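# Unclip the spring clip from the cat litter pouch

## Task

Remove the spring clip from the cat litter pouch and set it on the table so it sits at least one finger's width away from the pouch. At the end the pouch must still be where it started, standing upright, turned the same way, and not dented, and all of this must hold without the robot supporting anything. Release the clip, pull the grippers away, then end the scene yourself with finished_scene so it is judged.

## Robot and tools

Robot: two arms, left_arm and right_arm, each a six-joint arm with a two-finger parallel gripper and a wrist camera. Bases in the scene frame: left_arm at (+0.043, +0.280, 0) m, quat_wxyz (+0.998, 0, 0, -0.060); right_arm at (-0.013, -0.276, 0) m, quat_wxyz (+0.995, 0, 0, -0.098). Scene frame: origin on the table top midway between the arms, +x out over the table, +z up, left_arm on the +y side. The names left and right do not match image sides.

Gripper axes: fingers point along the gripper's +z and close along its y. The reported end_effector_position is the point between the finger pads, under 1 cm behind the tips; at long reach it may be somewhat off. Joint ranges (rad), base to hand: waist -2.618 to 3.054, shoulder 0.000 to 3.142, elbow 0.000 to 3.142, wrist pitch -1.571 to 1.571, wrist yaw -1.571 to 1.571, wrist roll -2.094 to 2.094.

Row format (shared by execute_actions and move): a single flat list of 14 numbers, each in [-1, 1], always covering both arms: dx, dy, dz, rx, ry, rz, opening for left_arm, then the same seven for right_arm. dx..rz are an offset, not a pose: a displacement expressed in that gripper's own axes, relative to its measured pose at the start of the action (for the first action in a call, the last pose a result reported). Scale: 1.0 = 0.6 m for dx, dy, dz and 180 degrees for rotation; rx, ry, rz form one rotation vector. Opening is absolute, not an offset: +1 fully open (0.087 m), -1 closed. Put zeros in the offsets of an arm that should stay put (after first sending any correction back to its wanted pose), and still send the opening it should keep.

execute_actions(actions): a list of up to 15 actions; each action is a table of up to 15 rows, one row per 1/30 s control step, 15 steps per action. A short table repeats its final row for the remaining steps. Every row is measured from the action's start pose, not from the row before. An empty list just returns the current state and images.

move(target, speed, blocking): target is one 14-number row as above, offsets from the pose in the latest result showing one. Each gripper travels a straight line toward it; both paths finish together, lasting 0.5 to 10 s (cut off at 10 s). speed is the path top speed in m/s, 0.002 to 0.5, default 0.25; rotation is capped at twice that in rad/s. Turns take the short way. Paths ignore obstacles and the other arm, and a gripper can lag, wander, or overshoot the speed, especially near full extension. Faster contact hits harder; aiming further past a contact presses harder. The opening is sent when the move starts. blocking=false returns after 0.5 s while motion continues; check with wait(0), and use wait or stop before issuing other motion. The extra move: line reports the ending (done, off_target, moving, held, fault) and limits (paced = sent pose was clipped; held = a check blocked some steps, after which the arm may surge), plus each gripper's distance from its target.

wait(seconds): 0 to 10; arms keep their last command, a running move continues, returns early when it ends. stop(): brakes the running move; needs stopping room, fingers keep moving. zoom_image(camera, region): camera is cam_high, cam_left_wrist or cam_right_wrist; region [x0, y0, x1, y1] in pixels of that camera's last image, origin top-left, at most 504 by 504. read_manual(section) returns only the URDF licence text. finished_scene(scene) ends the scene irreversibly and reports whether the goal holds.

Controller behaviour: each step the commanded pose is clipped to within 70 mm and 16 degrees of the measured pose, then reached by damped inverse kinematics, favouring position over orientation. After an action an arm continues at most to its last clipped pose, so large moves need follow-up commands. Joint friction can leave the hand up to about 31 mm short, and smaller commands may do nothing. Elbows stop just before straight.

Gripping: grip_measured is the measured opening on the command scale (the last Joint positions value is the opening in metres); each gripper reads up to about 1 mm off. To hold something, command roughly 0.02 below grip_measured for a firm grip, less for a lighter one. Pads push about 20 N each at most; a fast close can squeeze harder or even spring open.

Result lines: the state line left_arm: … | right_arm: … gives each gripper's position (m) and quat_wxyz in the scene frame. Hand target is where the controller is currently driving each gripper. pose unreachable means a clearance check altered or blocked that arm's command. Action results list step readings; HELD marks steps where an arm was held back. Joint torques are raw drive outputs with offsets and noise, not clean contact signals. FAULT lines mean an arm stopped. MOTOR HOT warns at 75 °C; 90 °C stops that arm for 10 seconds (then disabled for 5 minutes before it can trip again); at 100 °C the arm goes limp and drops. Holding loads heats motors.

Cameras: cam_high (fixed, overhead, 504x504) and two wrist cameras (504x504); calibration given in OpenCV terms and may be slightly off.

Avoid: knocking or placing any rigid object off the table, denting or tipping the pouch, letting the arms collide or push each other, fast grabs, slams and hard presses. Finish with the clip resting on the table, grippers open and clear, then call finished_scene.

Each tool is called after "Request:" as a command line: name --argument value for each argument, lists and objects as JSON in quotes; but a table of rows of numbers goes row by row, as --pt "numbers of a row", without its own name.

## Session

Request:
execute_actions --actions '[]'

Scene clock: 0.00 s.
left_arm: end_effector_position=(+0.1731, +0.4657, +0.1507) grip_measured=+1.000 end_effector_quat_wxyz=(+0.588, -0.177, +0.786, +0.071) | right_arm: end_effector_position=(+0.2124, -0.6309, +0.2884) grip_measured=+0.995 end_effector_quat_wxyz=(+0.490, +0.071, +0.858, -0.134)
Joint positions: left_arm=[ 1.815  0.845  0.576 -0.698  1.199  0.833  0.087] | right_arm=[-1.047  1.589  1.673 -0.808 -0.752 -0.726  0.087]
Joint velocities: left_arm=[-0.007 -0.002  0.002  0.051 -0.037 -0.11   0.   ] | right_arm=[-0.002  0.002  0.012  0.022 -0.022  0.007  0.001]
Joint torques (N m, as the arm reports them, + toward a larger angle): no reading
Motor temperatures (°C, as the motors report them): left_arm=[25 24 30 29 26 25] | right_arm=[26 25 27 27 23 27]
Hand target (left_arm): +0.173, +0.466, +0.151; +0.588, -0.177, +0.786, +0.071
Hand target (right_arm): +0.212, -0.631, +0.288; +0.490, +0.071, +0.858, -0.134
camera_calibration (this result's frames):
cam_left_wrist: T_world_to_cam=[[0.347211, -0.934368, 0.0800106, 0.364022], [-0.859342, -0.351167, -0.371771, 0.386653], [0.375467, 0.0603264, -0.92487, 0.191027], [0, 0, 0, 1]] pos_world=[0.13415, 0.464386, 0.291296]
cam_right_wrist: T_world_to_cam=[[-0.269079, -0.950136, 0.157602, -0.589469], [-0.952114, 0.237753, -0.192228, 0.431975], [0.145172, -0.20178, -0.968612, 0.263664], [0, 0, 0, 1]] pos_world=[0.214399, -0.609578, 0.431327]

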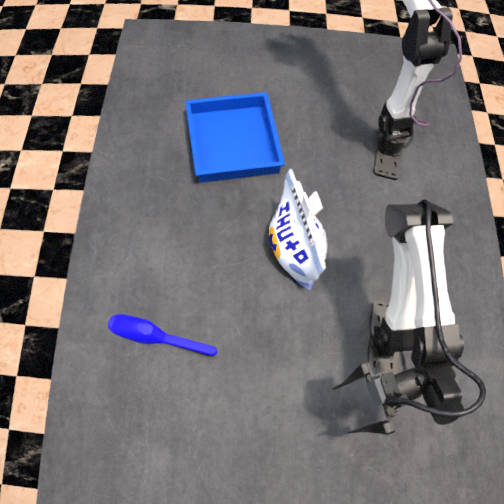

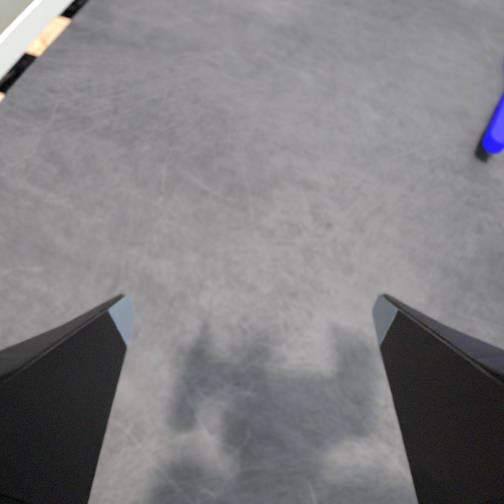

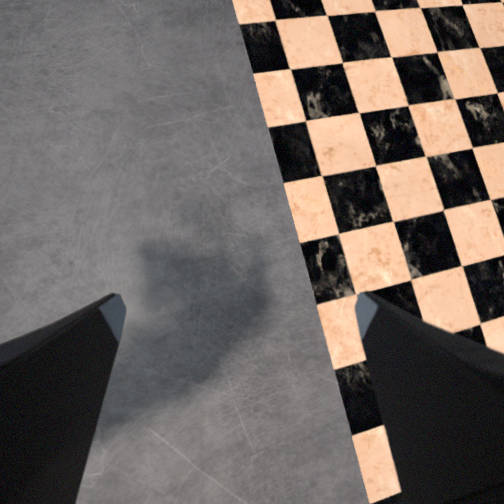

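Request:
move --target '[-0.08,-0.15,0.25,0,0,0,1,-0.035,0.983,-0.264,-0.492,-0.082,-0.486,1]'

Scene clock: 9.27 s.
left_arm: end_effector_position=(+0.3474, +0.4417, +0.1591) grip_measured=+1.000 end_effector_quat_wxyz=(+0.584, -0.173, +0.789, +0.083) | right_arm: end_effector_position=(+0.2385, -0.0204, +0.2872) grip_measured=+0.995 end_effector_quat_wxyz=(-0.278, +0.819, -0.474, -0.162)
Joint positions: left_arm=[0.729 1.005 0.52  0.168 0.24  0.004 0.087] | right_arm=[ 0.851  1.685  2.032 -1.482 -0.506 -1.324  0.087]
Joint velocities: left_arm=[-0.007 -0.017 -0.002  0.007  0.051 -0.007  0.   ] | right_arm=[ 0.002 -0.002  0.017 -0.022 -0.022 -0.081 -0.001]
Joint torques (N m, as the arm reports them, + toward a larger angle): left_arm=[-0.78 -1.04  8.07  2.58 -0.05  0.01] | right_arm=[ 0.68 -6.29  6.7   0.97 -0.35 -0.02]
Motor temperatures (°C, as the motors report them): left_arm=[25 24 31 30 26 25] | right_arm=[26 25 27 28 23 27]
Hand target (left_arm): +0.352, +0.441, +0.158; +0.581, -0.173, +0.791, +0.079
Hand target (right_arm): +0.237, -0.019, +0.291; -0.279, +0.824, -0.468, -0.159
Off the commanded pose (left_arm): 0.005 m, 2 deg.
Off the commanded pose (right_arm): 0.004 m, 1 deg.
move: done
camera_calibration (this result's frames):
cam_left_wrist: T_world_to_cam=[[0.354855, -0.933308, 0.0549051, 0.281218], [-0.861643, -0.349268, -0.368216, 0.530529], [0.362835, 0.0833545, -0.928118, 0.129542], [0, 0, 0, 1]] pos_world=[0.310332, 0.436962, 0.300139]
cam_right_wrist: T_world_to_cam=[[0.872191, 0.380634, 0.307247, -0.290251], [0.309316, -0.91574, 0.256406, -0.141766], [0.378955, -0.128599, -0.916436, 0.312679], [0, 0, 0, 1]] pos_world=[0.178513, 0.020869, 0.412079]

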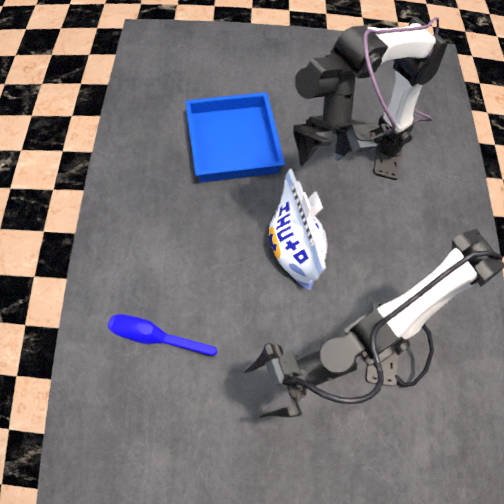

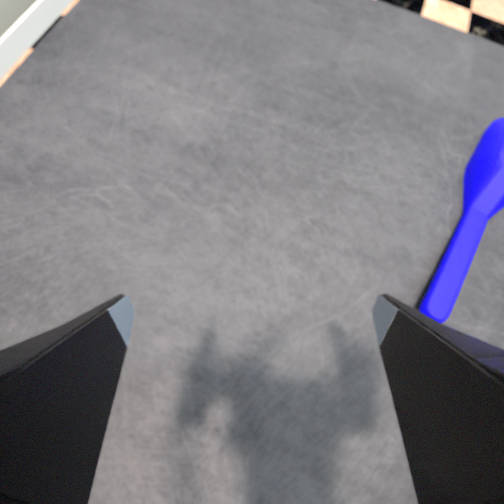

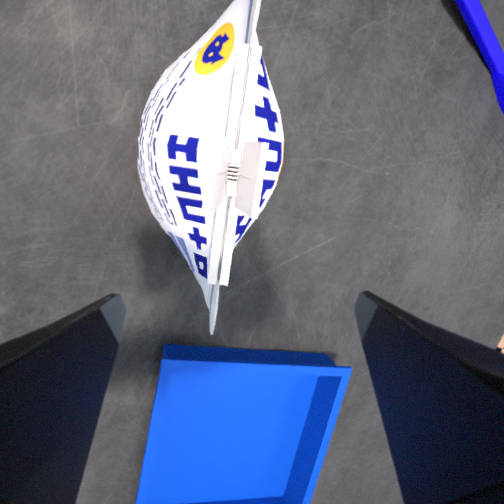

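Request:
move --target '[0,0,0,0,0,0,1,-0.012,0,0.117,0,0.013,0.05,0.4]' --speed 0.08

Scene clock: 13.27 s.
left_arm: end_effector_position=(+0.3474, +0.4417, +0.1592) grip_measured=+1.000 end_effector_quat_wxyz=(+0.584, -0.173, +0.789, +0.083) | right_arm: end_effector_position=(+0.2334, +0.0232, +0.2404) grip_measured=+0.400 end_effector_quat_wxyz=(-0.255, +0.782, -0.543, -0.168)
Joint positions: left_arm=[0.729 1.005 0.52  0.168 0.24  0.003 0.087] | right_arm=[ 0.982  1.711  1.863 -1.246 -0.413 -1.042  0.061]
Joint velocities: left_arm=[-0.007 -0.012  0.002 -0.022 -0.037 -0.022  0.   ] | right_arm=[ 0.002 -0.007 -0.007 -0.051 -0.066  0.022  0.   ]
Joint torques (N m, as the arm reports them, + toward a larger angle): left_arm=[ 0.13 -2.93  7.29  2.53  0.05  0.1 ] | right_arm=[ 0.77 -7.29  4.62  1.44 -0.27  0.14]
Motor temperatures (°C, as the motors report them): left_arm=[25 24 32 31 26 25] | right_arm=[26 26 28 28 23 27]
Hand target (left_arm): +0.347, +0.442, +0.159; +0.584, -0.173, +0.789, +0.083
Hand target (right_arm): +0.234, +0.028, +0.236; -0.256, +0.782, -0.543, -0.167
Off the commanded pose (left_arm): 0.000 m, 0 deg.
Off the commanded pose (right_arm): 0.007 m, 0 deg.
move: done
camera_calibration (this result's frames):
cam_left_wrist: T_world_to_cam=[[0.35528, -0.933137, 0.0550601, 0.281027], [-0.861339, -0.349689, -0.368528, 0.530728], [0.363141, 0.0835052, -0.927985, 0.12941], [0, 0, 0, 1]] pos_world=[0.310299, 0.437021, 0.300205]
cam_right_wrist: T_world_to_cam=[[0.938175, 0.265545, 0.222067, -0.280215], [0.203413, -0.941974, 0.267035, -0.0654737], [0.280091, -0.205354, -0.937752, 0.307285], [0, 0, 0, 1]] pos_world=[0.190142, 0.0758376, 0.367867]

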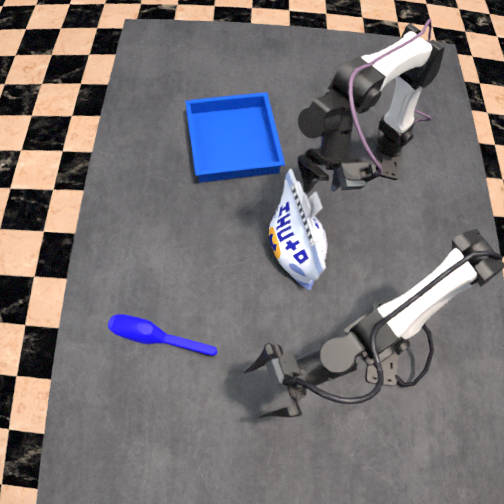

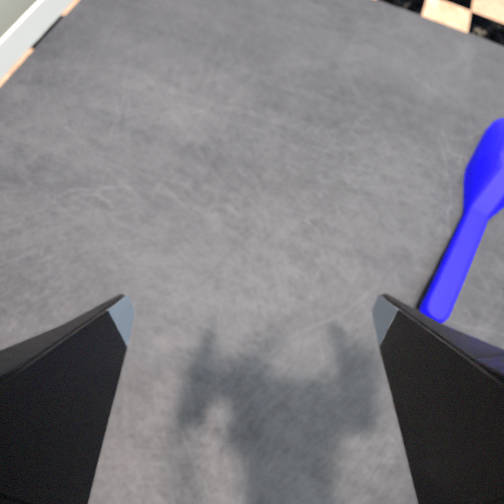

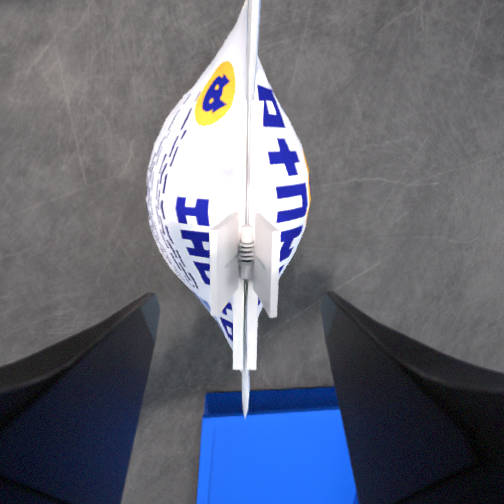

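Request:
move --target '[0,0,0,0,0,0,1,0.036,-0.003,0.07,0,0,0,0]' --speed 0.04

Request:
move --target '[0,0,0,0,0,0,1,0,0,0,0,0,0,-0.35]'

Request:
move --target '[0,0,0,0,0,0,1,0,0,0,0,0,0,-0.65]'

Scene clock: 19.30 s.
left_arm: end_effector_position=(+0.3474, +0.4417, +0.1592) grip_measured=+1.000 end_effector_quat_wxyz=(+0.584, -0.173, +0.789, +0.083) | right_arm: end_effector_position=(+0.2405, +0.0302, +0.1962) grip_measured=+0.000 end_effector_quat_wxyz=(-0.248, +0.782, -0.546, -0.169)
Joint positions: left_arm=[0.729 1.005 0.52  0.168 0.24  0.003 0.087] | right_arm=[ 0.982  1.711  1.686 -1.083 -0.412 -1.04   0.044]
Joint velocities: left_arm=[-0.022  0.007 -0.002 -0.022  0.007 -0.007  0.   ] | right_arm=[-0.007 -0.002 -0.002 -0.007 -0.037 -0.022 -0.   ]
Joint torques (N m, as the arm reports them, + toward a larger angle): left_arm=[ 0.14 -2.93  7.32  2.53  0.04  0.09] | right_arm=[-0.18 -8.5   4.91  1.41 -0.35  0.01]
Motor temperatures (°C, as the motors report them): left_arm=[25 24 33 32 26 25] | right_arm=[26 26 28 29 23 27]
Hand target (left_arm): +0.347, +0.442, +0.159; +0.584, -0.173, +0.789, +0.083
Hand target (right_arm): +0.243, +0.032, +0.195; -0.255, +0.782, -0.543, -0.168
Off the commanded pose (left_arm): 0.000 m, 0 deg.
Off the commanded pose (right_arm): 0.003 m, 1 deg.
move: done
camera_calibration (this result's frames):
cam_left_wrist: T_world_to_cam=[[0.35528, -0.933137, 0.0550601, 0.281027], [-0.861339, -0.349689, -0.368528, 0.530728], [0.363141, 0.0835052, -0.927985, 0.12941], [0, 0, 0, 1]] pos_world=[0.310299, 0.437021, 0.300205]
cam_right_wrist: T_world_to_cam=[[0.941026, 0.266063, 0.208999, -0.277095], [0.204571, -0.939463, 0.274882, -0.0504584], [0.269483, -0.215917, -0.938488, 0.268347], [0, 0, 0, 1]] pos_world=[0.198761, 0.0842615, 0.323623]

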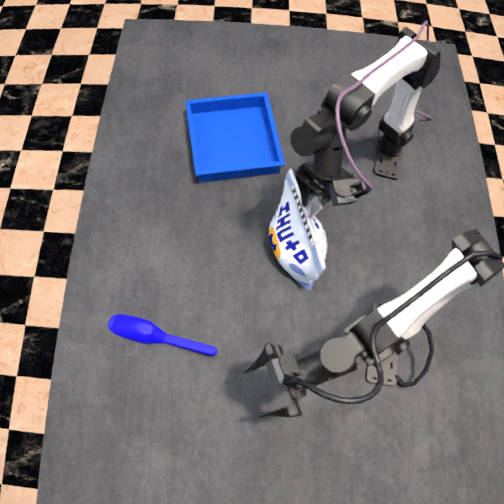

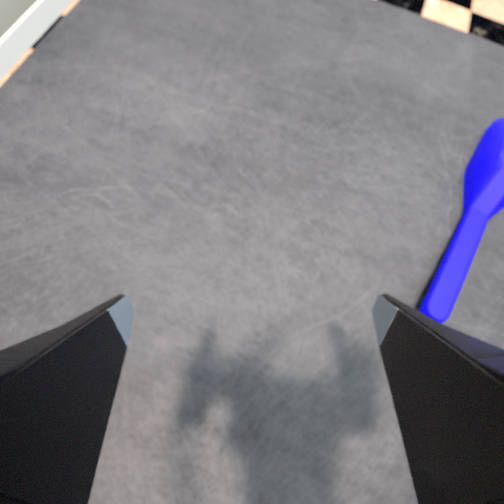

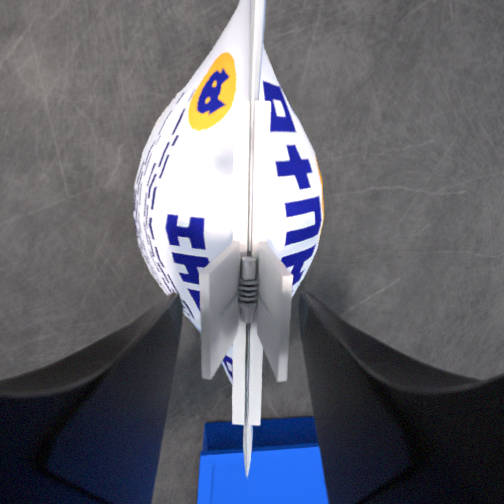

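Scene clock: 19.80 s.
left_arm: end_effector_position=(+0.3474, +0.4417, +0.1592) grip_measured=+1.000 end_effector_quat_wxyz=(+0.584, -0.173, +0.789, +0.083) | right_arm: end_effector_position=(+0.2405, +0.0302, +0.1962) grip_measured=-0.347 end_effector_quat_wxyz=(-0.248, +0.782, -0.546, -0.169)
Joint positions: left_arm=[0.729 1.005 0.52  0.168 0.24  0.003 0.087] | right_arm=[ 0.982  1.711  1.686 -1.083 -0.412 -1.04   0.029]
Joint velocities: left_arm=[ 0.002 -0.007 -0.002 -0.037 -0.007 -0.037  0.   ] | right_arm=[ 0.002 -0.007  0.002  0.037  0.007  0.022 -0.001]
Joint torques (N m, as the arm reports them, + toward a larger angle): left_arm=[ 0.17 -2.93  7.3   2.54  0.04  0.1 ] | right_arm=[-0.08 -8.16  5.92  1.18 -0.34  0.06]
Motor temperatures (°C, as the motors report them): left_arm=[25 24 33 32 26 25] | right_arm=[26 27 28 29 23 27]
Hand target (left_arm): +0.347, +0.442, +0.159; +0.584, -0.173, +0.789, +0.083
Hand target (right_arm): +0.240, +0.030, +0.196; -0.248, +0.782, -0.546, -0.169
Off the commanded pose (left_arm): 0.000 m, 0 deg.
Off the commanded pose (right_arm): 0.000 m, 0 deg.
move: done
camera_calibration (this result's frames):
cam_left_wrist: T_world_to_cam=[[0.35528, -0.933137, 0.0550601, 0.281027], [-0.861339, -0.349689, -0.368528, 0.530728], [0.363141, 0.0835052, -0.927985, 0.12941], [0, 0, 0, 1]] pos_world=[0.310299, 0.437021, 0.300205]
cam_right_wrist: T_world_to_cam=[[0.941026, 0.266063, 0.208999, -0.277095], [0.204571, -0.939463, 0.274882, -0.0504584], [0.269483, -0.215917, -0.938488, 0.268347], [0, 0, 0, 1]] pos_world=[0.198761, 0.0842615, 0.323623]

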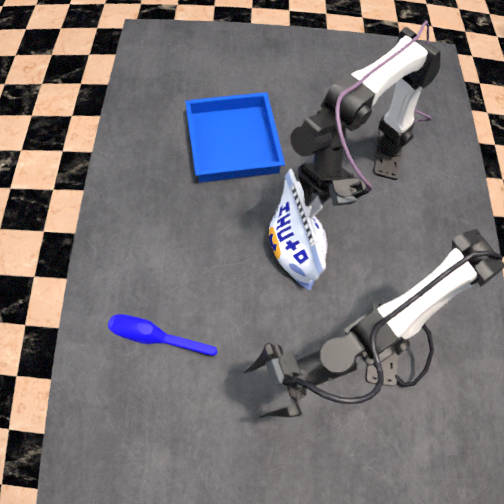

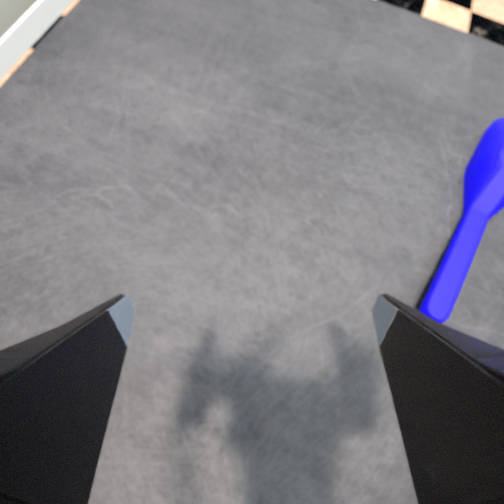

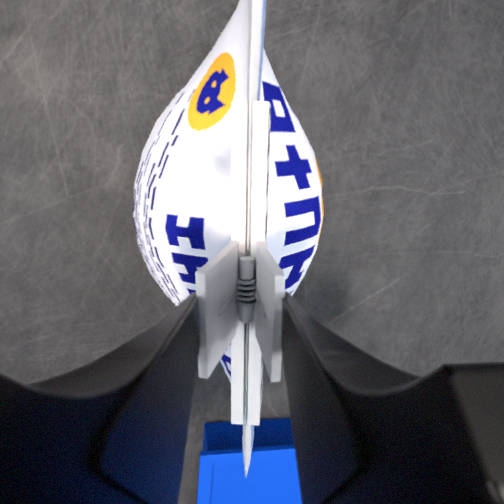

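Scene clock: 20.30 s.
left_arm: end_effector_position=(+0.3474, +0.4417, +0.1592) grip_measured=+1.000 end_effector_quat_wxyz=(+0.584, -0.173, +0.789, +0.083) | right_arm: end_effector_position=(+0.2405, +0.0302, +0.1962) grip_measured=-0.575 end_effector_quat_wxyz=(-0.248, +0.782, -0.546, -0.169)
Joint positions: left_arm=[0.729 1.005 0.52  0.168 0.24  0.003 0.087] | right_arm=[ 0.982  1.711  1.686 -1.083 -0.412 -1.04   0.019]
Joint velocities: left_arm=[-0.017  0.002 -0.007  0.022  0.037  0.022  0.   ] | right_arm=[-0.002 -0.002 -0.002 -0.095 -0.037  0.037 -0.   ]
Joint torques (N m, as the arm reports them, + toward a larger angle): left_arm=[ 0.17 -2.9   7.28  2.54  0.04  0.09] | right_arm=[-0.1  -8.11  5.91  1.17 -0.33  0.07]
Motor temperatures (°C, as the motors report them): left_arm=[25 24 33 32 26 25] | right_arm=[26 27 28 29 23 27]
Hand target (left_arm): +0.347, +0.442, +0.159; +0.584, -0.173, +0.789, +0.083
Hand target (right_arm): +0.240, +0.030, +0.196; -0.248, +0.782, -0.546, -0.169
Off the commanded pose (left_arm): 0.000 m, 0 deg.
Off the commanded pose (right_arm): 0.000 m, 0 deg.
move: done
camera_calibration (this result's frames):
cam_left_wrist: T_world_to_cam=[[0.35528, -0.933137, 0.0550601, 0.281027], [-0.861339, -0.349689, -0.368528, 0.530728], [0.363141, 0.0835052, -0.927985, 0.12941], [0, 0, 0, 1]] pos_world=[0.310299, 0.437021, 0.300205]
cam_right_wrist: T_world_to_cam=[[0.941021, 0.265954, 0.209161, -0.277157], [0.204344, -0.939431, 0.275159, -0.0505065], [0.269672, -0.216189, -0.93837, 0.268251], [0, 0, 0, 1]] pos_world=[0.198792, 0.0842565, 0.323587]

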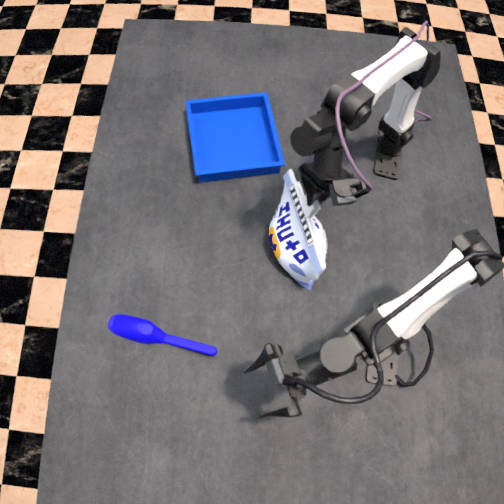

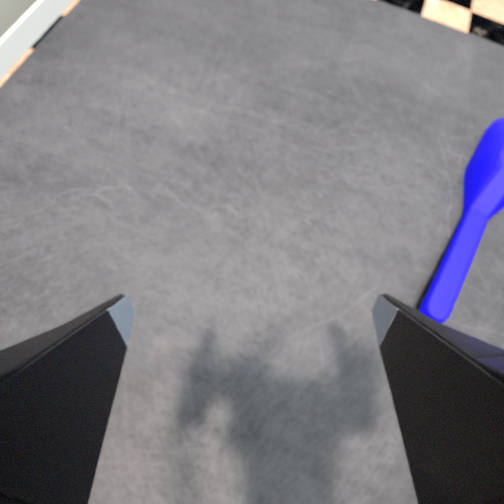

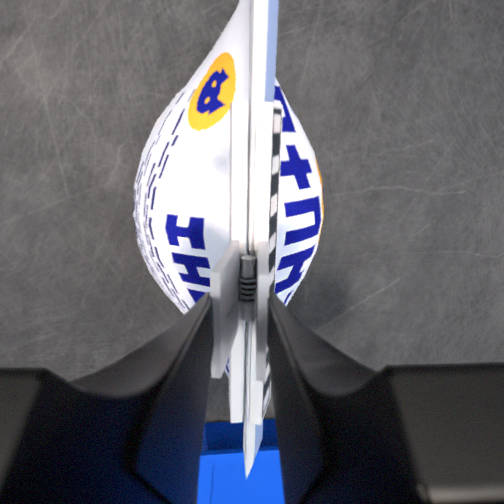

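Opened.

Request:
move --target '[0,0,0,0,0,0,1,-0.06,0,-0.092,0,0,0,-0.65]' --speed 0.04

Request:
move --target '[0,0,0,0,0,0,1,-0.02,0.2,-0.03,0,0,0,-0.65]' --speed 0.12

Request:
move --target '[0,0,0,0,0,0,1,0.165,0.06,0.255,-0.05,0,0.033,-0.65]' --speed 0.12

Scene clock: 25.40 s.
left_arm: end_effector_position=(+0.3474, +0.4417, +0.1592) grip_measured=+1.000 end_effector_quat_wxyz=(+0.584, -0.173, +0.789, +0.083) | right_arm: end_effector_position=(+0.2298, +0.0221, +0.2555) grip_measured=-0.575 end_effector_quat_wxyz=(-0.244, +0.781, -0.549, -0.169)
Joint positions: left_arm=[0.729 1.005 0.52  0.168 0.24  0.003 0.087] | right_arm=[ 0.988  1.752  1.987 -1.349 -0.408 -1.03   0.019]
Joint velocities: left_arm=[-0.002  0.012  0.002 -0.037  0.081 -0.037  0.   ] | right_arm=[-0.007  0.002 -0.017 -0.095 -0.051 -0.022 -0.   ]
Joint torques (N m, as the arm reports them, + toward a larger angle): left_arm=[ 0.17 -2.94  7.31  2.53  0.04  0.09] | right_arm=[ 0.83 -7.4   7.13  1.11 -0.31  0.13]
Motor temperatures (°C, as the motors report them): left_arm=[25 24 33 33 26 25] | right_arm=[26 27 28 29 23 27]
Hand target (left_arm): +0.347, +0.442, +0.159; +0.584, -0.173, +0.789, +0.083
Hand target (right_arm): +0.228, +0.026, +0.261; -0.248, +0.782, -0.546, -0.169
Off the commanded pose (left_arm): 0.000 m, 0 deg.
Off the commanded pose (right_arm): 0.007 m, 1 deg.
move: done
camera_calibration (this result's frames):
cam_left_wrist: T_world_to_cam=[[0.35528, -0.933137, 0.0550601, 0.281027], [-0.861339, -0.349689, -0.368528, 0.530728], [0.363141, 0.0835052, -0.927985, 0.12941], [0, 0, 0, 1]] pos_world=[0.310299, 0.437021, 0.300205]
cam_right_wrist: T_world_to_cam=[[0.94345, 0.263799, 0.200776, -0.275638], [0.202997, -0.938521, 0.279233, -0.072912], [0.262094, -0.222685, -0.938998, 0.327076], [0, 0, 0, 1]] pos_world=[0.189127, 0.0771186, 0.382825]

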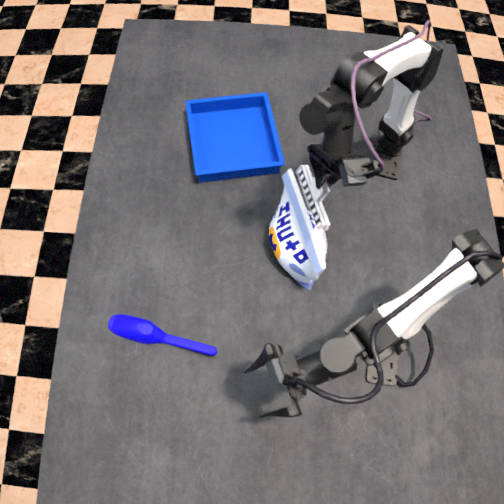

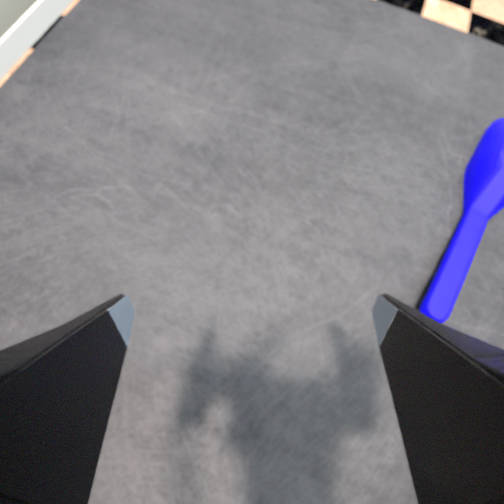

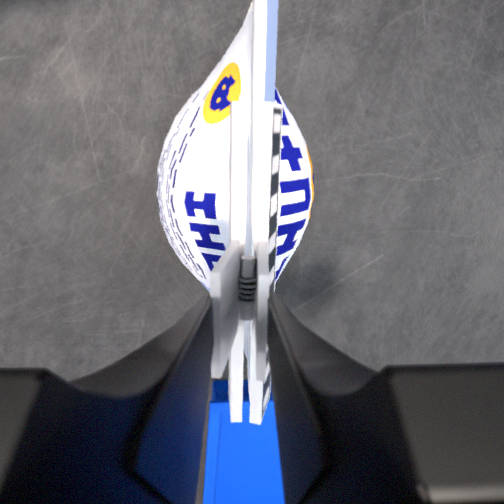

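Scene clock: 26.90 s.
left_arm: end_effector_position=(+0.3474, +0.4417, +0.1592) grip_measured=+1.000 end_effector_quat_wxyz=(+0.584, -0.173, +0.789, +0.083) | right_arm: end_effector_position=(+0.1136, -0.0167, +0.2527) grip_measured=-0.575 end_effector_quat_wxyz=(-0.232, +0.782, -0.552, -0.170)
Joint positions: left_arm=[0.729 1.005 0.52  0.168 0.24  0.003 0.087] | right_arm=[ 1.236  1.36   1.588 -1.285 -0.293 -0.796  0.019]
Joint velocities: left_arm=[-0.012 -0.007 -0.012 -0.007 -0.051  0.037  0.   ] | right_arm=[-0.017 -0.027  0.002  0.007 -0.007  0.066 -0.   ]
Joint torques (N m, as the arm reports them, + toward a larger angle): left_arm=[ 0.16 -2.92  7.28  2.54  0.04  0.09] | right_arm=[ 0.8  -5.51  4.59  1.63 -0.22  0.09]
Motor temperatures (°C, as the motors report them): left_arm=[25 24 33 33 26 25] | right_arm=[26 27 28 29 23 27]
Hand target (left_arm): +0.347, +0.442, +0.159; +0.584, -0.173, +0.789, +0.083
Hand target (right_arm): +0.113, -0.013, +0.255; -0.245, +0.781, -0.549, -0.171
Off the commanded pose (left_arm): 0.000 m, 0 deg.
Off the commanded pose (right_arm): 0.005 m, 1 deg.
move: done
camera_calibration (this result's frames):
cam_left_wrist: T_world_to_cam=[[0.35528, -0.933137, 0.0550601, 0.281027], [-0.861339, -0.349689, -0.368528, 0.530728], [0.363141, 0.0835052, -0.927985, 0.12941], [0, 0, 0, 1]] pos_world=[0.310299, 0.437021, 0.300205]
cam_right_wrist: T_world_to_cam=[[0.946558, 0.267148, 0.180722, -0.150508], [0.207273, -0.933136, 0.293761, -0.0890373], [0.247116, -0.240603, -0.938639, 0.347588], [0, 0, 0, 1]] pos_world=[0.0750255, 0.0407546, 0.379615]

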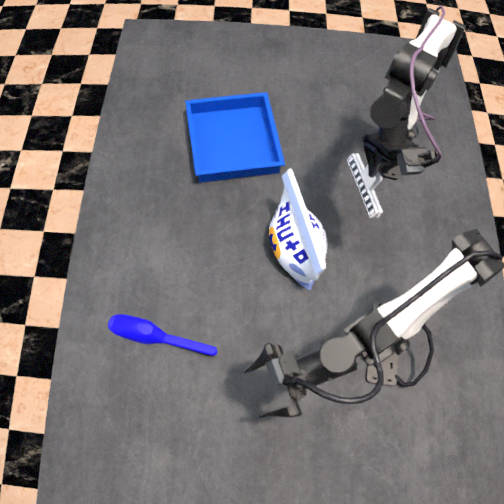

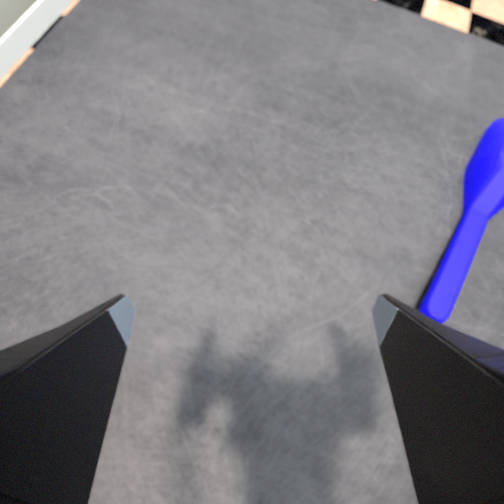

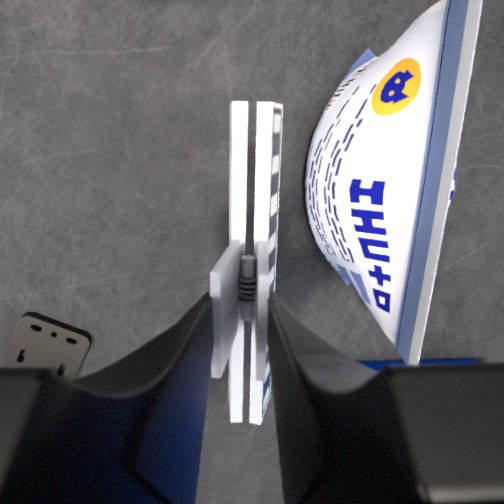

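Scene clock: 29.07 s.
left_arm: end_effector_position=(+0.3474, +0.4417, +0.1592) grip_measured=+1.000 end_effector_quat_wxyz=(+0.584, -0.173, +0.789, +0.083) | right_arm: end_effector_position=(+0.1058, -0.0224, +0.0691) grip_measured=-0.575 end_effector_quat_wxyz=(-0.153, +0.771, -0.578, -0.219)
Joint positions: left_arm=[0.729 1.005 0.52  0.168 0.24  0.003 0.087] | right_arm=[ 1.17   1.397  0.904 -0.727 -0.421 -0.806  0.019]
Joint velocities: left_arm=[-0.002 -0.017 -0.002 -0.022 -0.037 -0.022  0.   ] | right_arm=[ 0.007 -0.002  0.002  0.037 -0.007  0.007  0.   ]
Joint torques (N m, as the arm reports them, + toward a larger angle): left_arm=[ 0.16 -2.94  7.28  2.54  0.04  0.1 ] | right_arm=[-1.03 -4.41  5.18  1.29 -0.49 -0.04]
Motor temperatures (°C, as the motors report them): left_arm=[25 24 34 33 26 25] | right_arm=[26 27 29 29 23 27]
Hand target (left_arm): +0.347, +0.442, +0.159; +0.584, -0.173, +0.789, +0.083
Hand target (right_arm): +0.109, -0.020, +0.067; -0.160, +0.769, -0.576, -0.224
Off the commanded pose (left_arm): 0.000 m, 0 deg.
Off the commanded pose (right_arm): 0.006 m, 1 deg.
move: done
camera_calibration (this result's frames):
cam_left_wrist: T_world_to_cam=[[0.35528, -0.933137, 0.0550601, 0.281027], [-0.861339, -0.349689, -0.368528, 0.530728], [0.363141, 0.0835052, -0.927985, 0.12941], [0, 0, 0, 1]] pos_world=[0.310299, 0.437021, 0.300205]
cam_right_wrist: T_world_to_cam=[[0.962643, 0.270561, -0.0107075, -0.096825], [0.259694, -0.91134, 0.319402, -0.0456637], [0.0766595, -0.310251, -0.947559, 0.192856], [0, 0, 0, 1]] pos_world=[0.0902823, 0.0444157, 0.196291]

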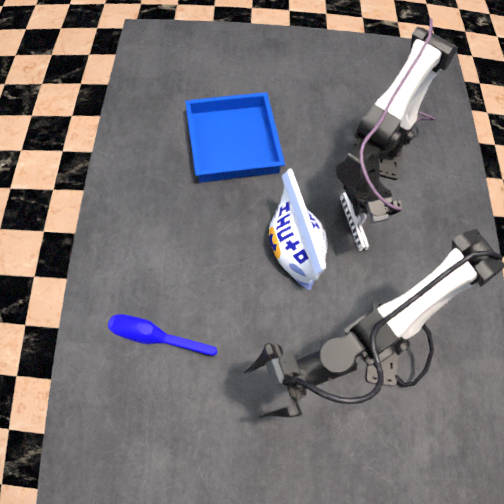

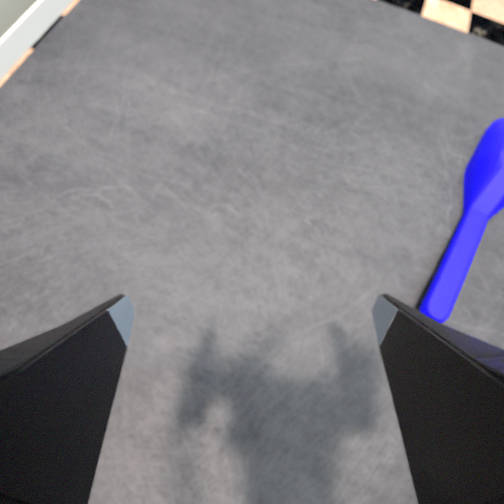

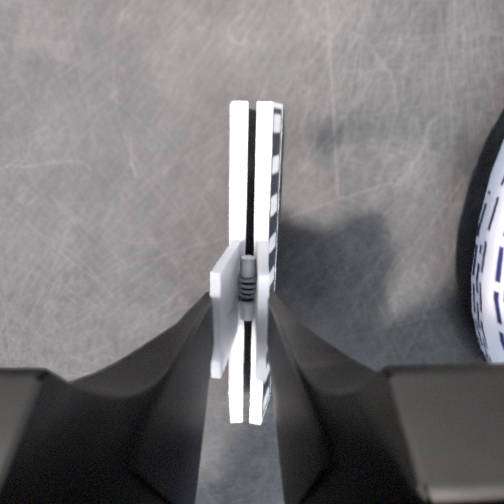

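Request:
move --target '[0,0,0,0,0,0,1,0.013,0,0.022,0,-0.012,0,-0.65]' --speed 0.02

Request:
move --target '[0,0,0,0,0,0,1,0,0,0,0,0,0,-0.38]'

Request:
move --target '[0,0,0,0,0,0,1,0,0,0,0,0,0,0.6]'

Request:
move --target '[0,0,0,0,0,0,1,-0.1,0.05,-0.2,0,0,0,0.6]' --speed 0.15

Scene clock: 32.73 s.
left_arm: end_effector_position=(+0.3474, +0.4417, +0.1592) grip_measured=+1.000 end_effector_quat_wxyz=(+0.584, -0.173, +0.789, +0.083) | right_arm: end_effector_position=(+0.1043, -0.0245, +0.0617) grip_measured=-0.575 end_effector_quat_wxyz=(-0.155, +0.766, -0.580, -0.229)
Joint positions: left_arm=[0.729 1.005 0.52  0.168 0.24  0.003 0.087] | right_arm=[ 1.156  1.392  0.865 -0.69  -0.445 -0.806  0.019]
Joint velocities: left_arm=[-0.007 -0.007  0.017  0.022 -0.007 -0.037  0.   ] | right_arm=[-0.012 -0.007  0.007  0.022 -0.022  0.022  0.001]
Joint torques (N m, as the arm reports them, + toward a larger angle): left_arm=[ 0.15 -2.93  7.3   2.54  0.04  0.1 ] | right_arm=[-0.47 -4.57  3.48  1.58 -0.45 -0.04]
Motor temperatures (°C, as the motors report them): left_arm=[25 24 34 34 26 25] | right_arm=[26 27 29 29 23 27]
Hand target (left_arm): +0.347, +0.442, +0.159; +0.584, -0.173, +0.789, +0.083
Hand target (right_arm): +0.105, -0.023, +0.054; -0.163, +0.767, -0.575, -0.233
Off the commanded pose (left_arm): 0.000 m, 0 deg.
Off the commanded pose (right_arm): 0.008 m, 1 deg.
move: done
camera_calibration (this result's frames):
cam_left_wrist: T_world_to_cam=[[0.35528, -0.933137, 0.0550601, 0.281027], [-0.861339, -0.349689, -0.368528, 0.530728], [0.363141, 0.0835052, -0.927985, 0.12941], [0, 0, 0, 1]] pos_world=[0.310299, 0.437021, 0.300205]
cam_right_wrist: T_world_to_cam=[[0.964056, 0.264714, -0.0228605, -0.0944158], [0.259103, -0.917585, 0.301503, -0.0437753], [0.0588356, -0.296589, -0.953191, 0.187887], [0, 0, 0, 1]] pos_world=[0.0913101, 0.0405508, 0.190132]

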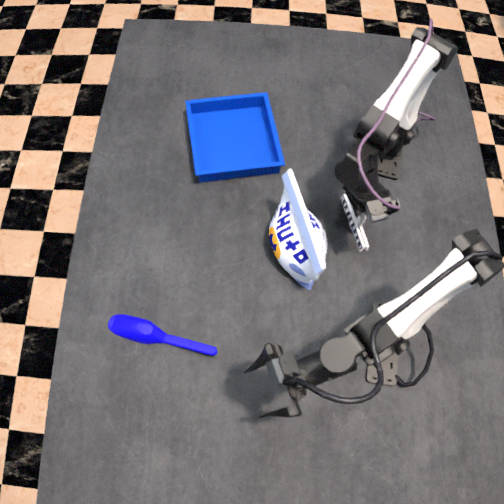

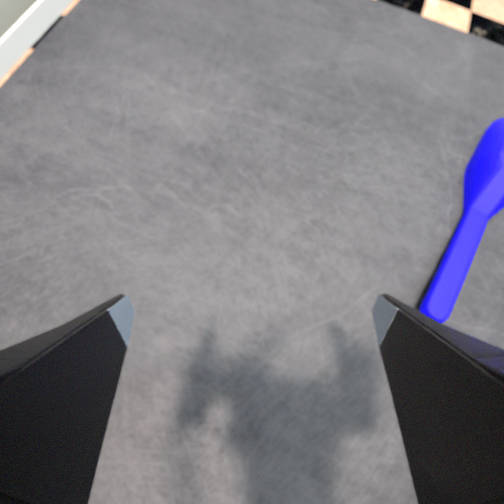

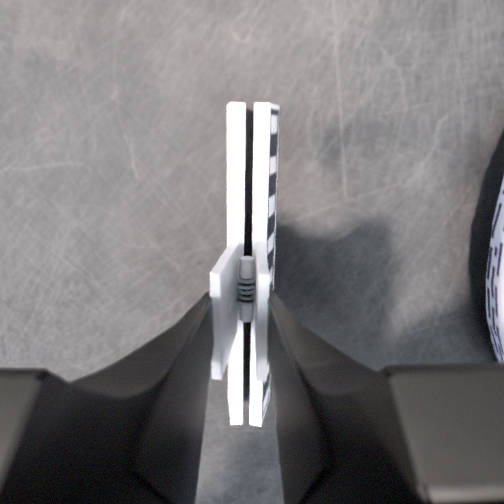

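Scene clock: 33.23 s.
left_arm: end_effector_position=(+0.3474, +0.4417, +0.1592) grip_measured=+1.000 end_effector_quat_wxyz=(+0.584, -0.173, +0.789, +0.083) | right_arm: end_effector_position=(+0.1040, -0.0245, +0.0618) grip_measured=-0.376 end_effector_quat_wxyz=(-0.154, +0.766, -0.580, -0.230)
Joint positions: left_arm=[0.729 1.005 0.52  0.168 0.24  0.003 0.087] | right_arm=[ 1.156  1.392  0.865 -0.69  -0.446 -0.806  0.027]
Joint velocities: left_arm=[ 0.007 -0.017 -0.017 -0.022 -0.037  0.037  0.   ] | right_arm=[-0.007  0.027  0.002 -0.007 -0.081  0.007 -0.001]
Joint torques (N m, as the arm reports them, + toward a larger angle): left_arm=[ 0.14 -2.95  7.27  2.54  0.04  0.09] | right_arm=[-0.09 -4.83  5.81  1.02 -0.36  0.04]
Motor temperatures (°C, as the motors report them): left_arm=[25 24 34 34 26 25] | right_arm=[26 27 29 29 23 27]
Hand target (left_arm): +0.347, +0.442, +0.159; +0.584, -0.173, +0.789, +0.083
Hand target (right_arm): +0.104, -0.024, +0.062; -0.155, +0.766, -0.580, -0.229
Off the commanded pose (left_arm): 0.000 m, 0 deg.
Off the commanded pose (right_arm): 0.000 m, 0 deg.
move: done
camera_calibration (this result's frames):
cam_left_wrist: T_world_to_cam=[[0.35528, -0.933137, 0.0550601, 0.281027], [-0.861339, -0.349689, -0.368528, 0.530728], [0.363141, 0.0835052, -0.927985, 0.12941], [0, 0, 0, 1]] pos_world=[0.310299, 0.437021, 0.300205]
cam_right_wrist: T_world_to_cam=[[0.964006, 0.26479, -0.0240404, -0.0940519], [0.259559, -0.917638, 0.300949, -0.0437864], [0.0576279, -0.296357, -0.953337, 0.188131], [0, 0, 0, 1]] pos_world=[0.0911902, 0.0404779, 0.190269]

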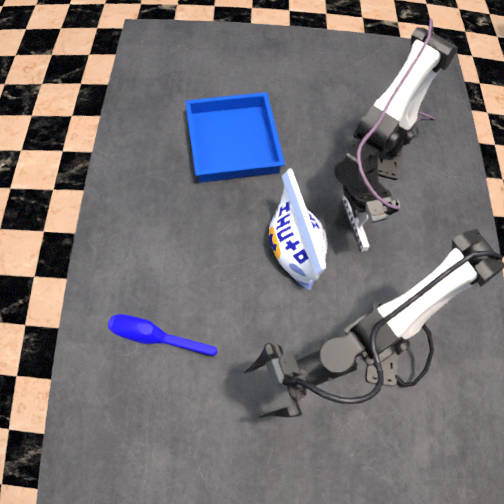

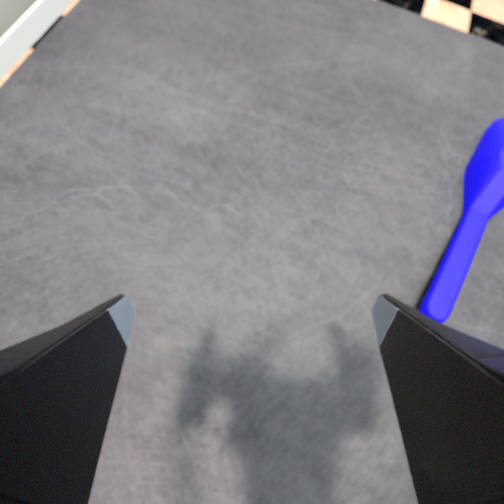

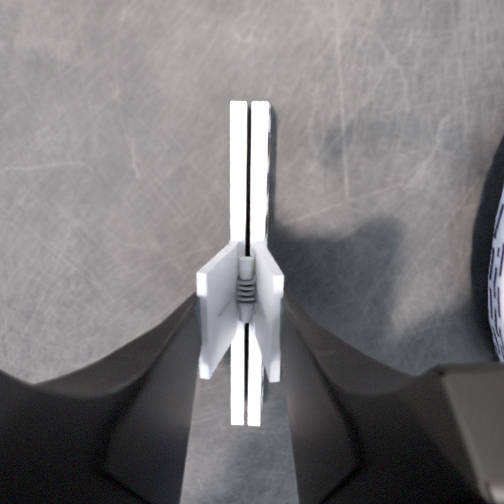

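Scene clock: 33.73 s.
left_arm: end_effector_position=(+0.3474, +0.4417, +0.1592) grip_measured=+1.000 end_effector_quat_wxyz=(+0.584, -0.173, +0.789, +0.083) | right_arm: end_effector_position=(+0.1040, -0.0245, +0.0618) grip_measured=+0.600 end_effector_quat_wxyz=(-0.154, +0.766, -0.580, -0.230)
Joint positions: left_arm=[0.729 1.005 0.52  0.168 0.24  0.003 0.087] | right_arm=[ 1.156  1.392  0.865 -0.69  -0.446 -0.806  0.07 ]
Joint velocities: left_arm=[-0.007 -0.007  0.007 -0.022 -0.007 -0.066  0.   ] | right_arm=[-0.007  0.002  0.002 -0.007 -0.037  0.007 -0.001]
Joint torques (N m, as the arm reports them, + toward a larger angle): left_arm=[ 0.17 -2.92  7.29  2.54  0.03  0.1 ] | right_arm=[-0.08 -4.88  5.81  1.02 -0.37  0.03]
Motor temperatures (°C, as the motors report them): left_arm=[25 24 34 34 26 25] | right_arm=[26 27 29 29 23 27]
Hand target (left_arm): +0.347, +0.442, +0.159; +0.584, -0.173, +0.789, +0.083
Hand target (right_arm): +0.104, -0.024, +0.062; -0.154, +0.766, -0.580, -0.230
Off the commanded pose (left_arm): 0.000 m, 0 deg.
Off the commanded pose (right_arm): 0.000 m, 0 deg.
move: done
camera_calibration (this result's frames):
cam_left_wrist: T_world_to_cam=[[0.35528, -0.933137, 0.0550601, 0.281027], [-0.861339, -0.349689, -0.368528, 0.530728], [0.363141, 0.0835052, -0.927985, 0.12941], [0, 0, 0, 1]] pos_world=[0.310299, 0.437021, 0.300205]
cam_right_wrist: T_world_to_cam=[[0.964006, 0.26479, -0.0240404, -0.0940519], [0.259559, -0.917638, 0.300949, -0.0437864], [0.0576279, -0.296357, -0.953337, 0.188131], [0, 0, 0, 1]] pos_world=[0.0911902, 0.0404779, 0.190269]

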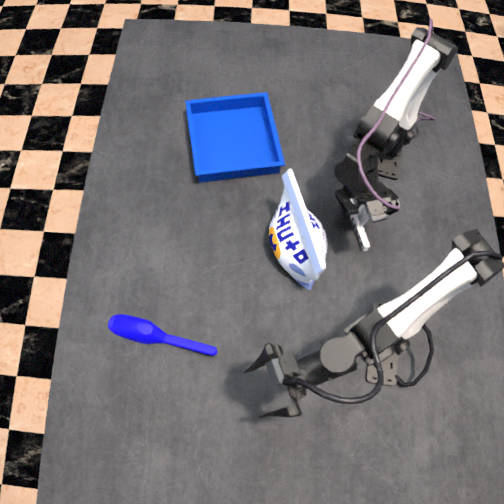

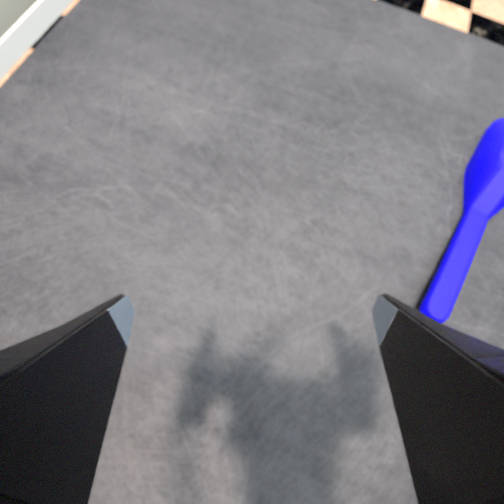

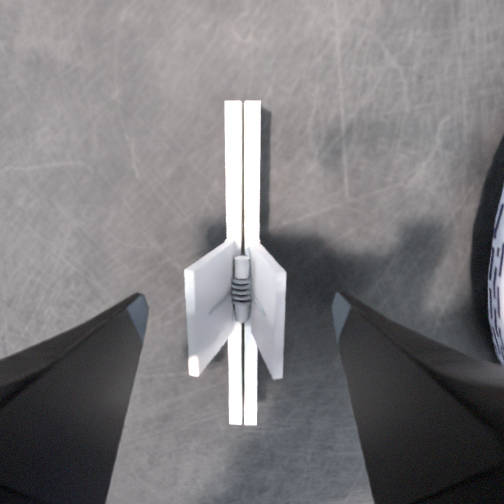

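Scene clock: 35.30 s.
left_arm: end_effector_position=(+0.3474, +0.4417, +0.1592) grip_measured=+1.000 end_effector_quat_wxyz=(+0.584, -0.173, +0.789, +0.083) | right_arm: end_effector_position=(+0.0869, -0.0455, +0.1883) grip_measured=+0.600 end_effector_quat_wxyz=(-0.148, +0.765, -0.583, -0.231)
Joint positions: left_arm=[0.729 1.005 0.52  0.168 0.24  0.003 0.087] | right_arm=[ 1.163  1.288  1.296 -1.234 -0.445 -0.794  0.07 ]
Joint velocities: left_arm=[ 0.007  0.007 -0.012  0.037 -0.11   0.007  0.   ] | right_arm=[-0.012 -0.007 -0.017 -0.051  0.022 -0.051 -0.001]
Joint torques (N m, as the arm reports them, + toward a larger angle): left_arm=[ 0.13 -2.93  7.3   2.54  0.04  0.1 ] | right_arm=[ 0.8  -4.72  7.25  0.89 -0.31  0.13]
Motor temperatures (°C, as the motors report them): left_arm=[25 24 34 34 26 25] | right_arm=[26 27 29 29 23 27]
Hand target (left_arm): +0.347, +0.442, +0.159; +0.584, -0.173, +0.789, +0.083
Hand target (right_arm): +0.084, -0.045, +0.196; -0.155, +0.766, -0.580, -0.230
Off the commanded pose (left_arm): 0.000 m, 0 deg.
Off the commanded pose (right_arm): 0.009 m, 1 deg.
move: done
camera_calibration (this result's frames):
cam_left_wrist: T_world_to_cam=[[0.35528, -0.933137, 0.0550601, 0.281027], [-0.861339, -0.349689, -0.368528, 0.530728], [0.363141, 0.0835052, -0.927985, 0.12941], [0, 0, 0, 1]] pos_world=[0.310299, 0.437021, 0.300205]
cam_right_wrist: T_world_to_cam=[[0.964508, 0.261473, -0.036822, -0.0666906], [0.259883, -0.915318, 0.30766, -0.0978111], [0.0467408, -0.30631, -0.950784, 0.303486], [0, 0, 0, 1]] pos_world=[0.0755578, 0.0208704, 0.316187]

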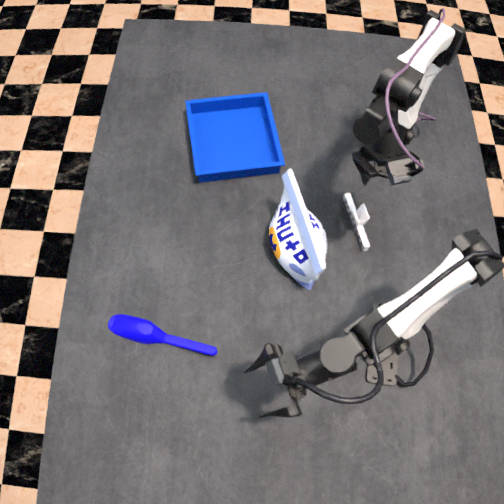

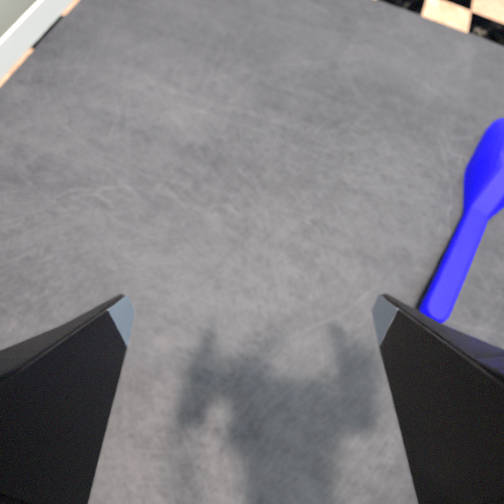

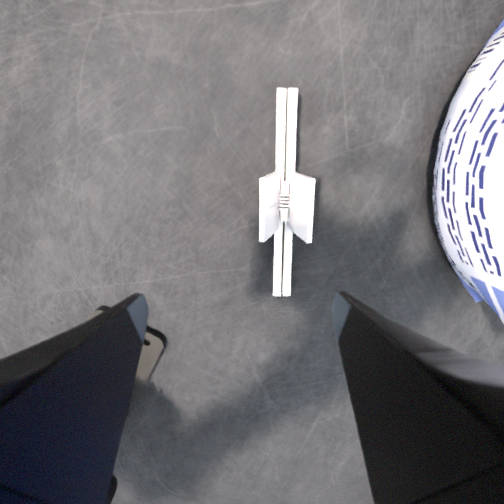

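Request:
finished_scene --scene 2

The scene is finished: the task was done.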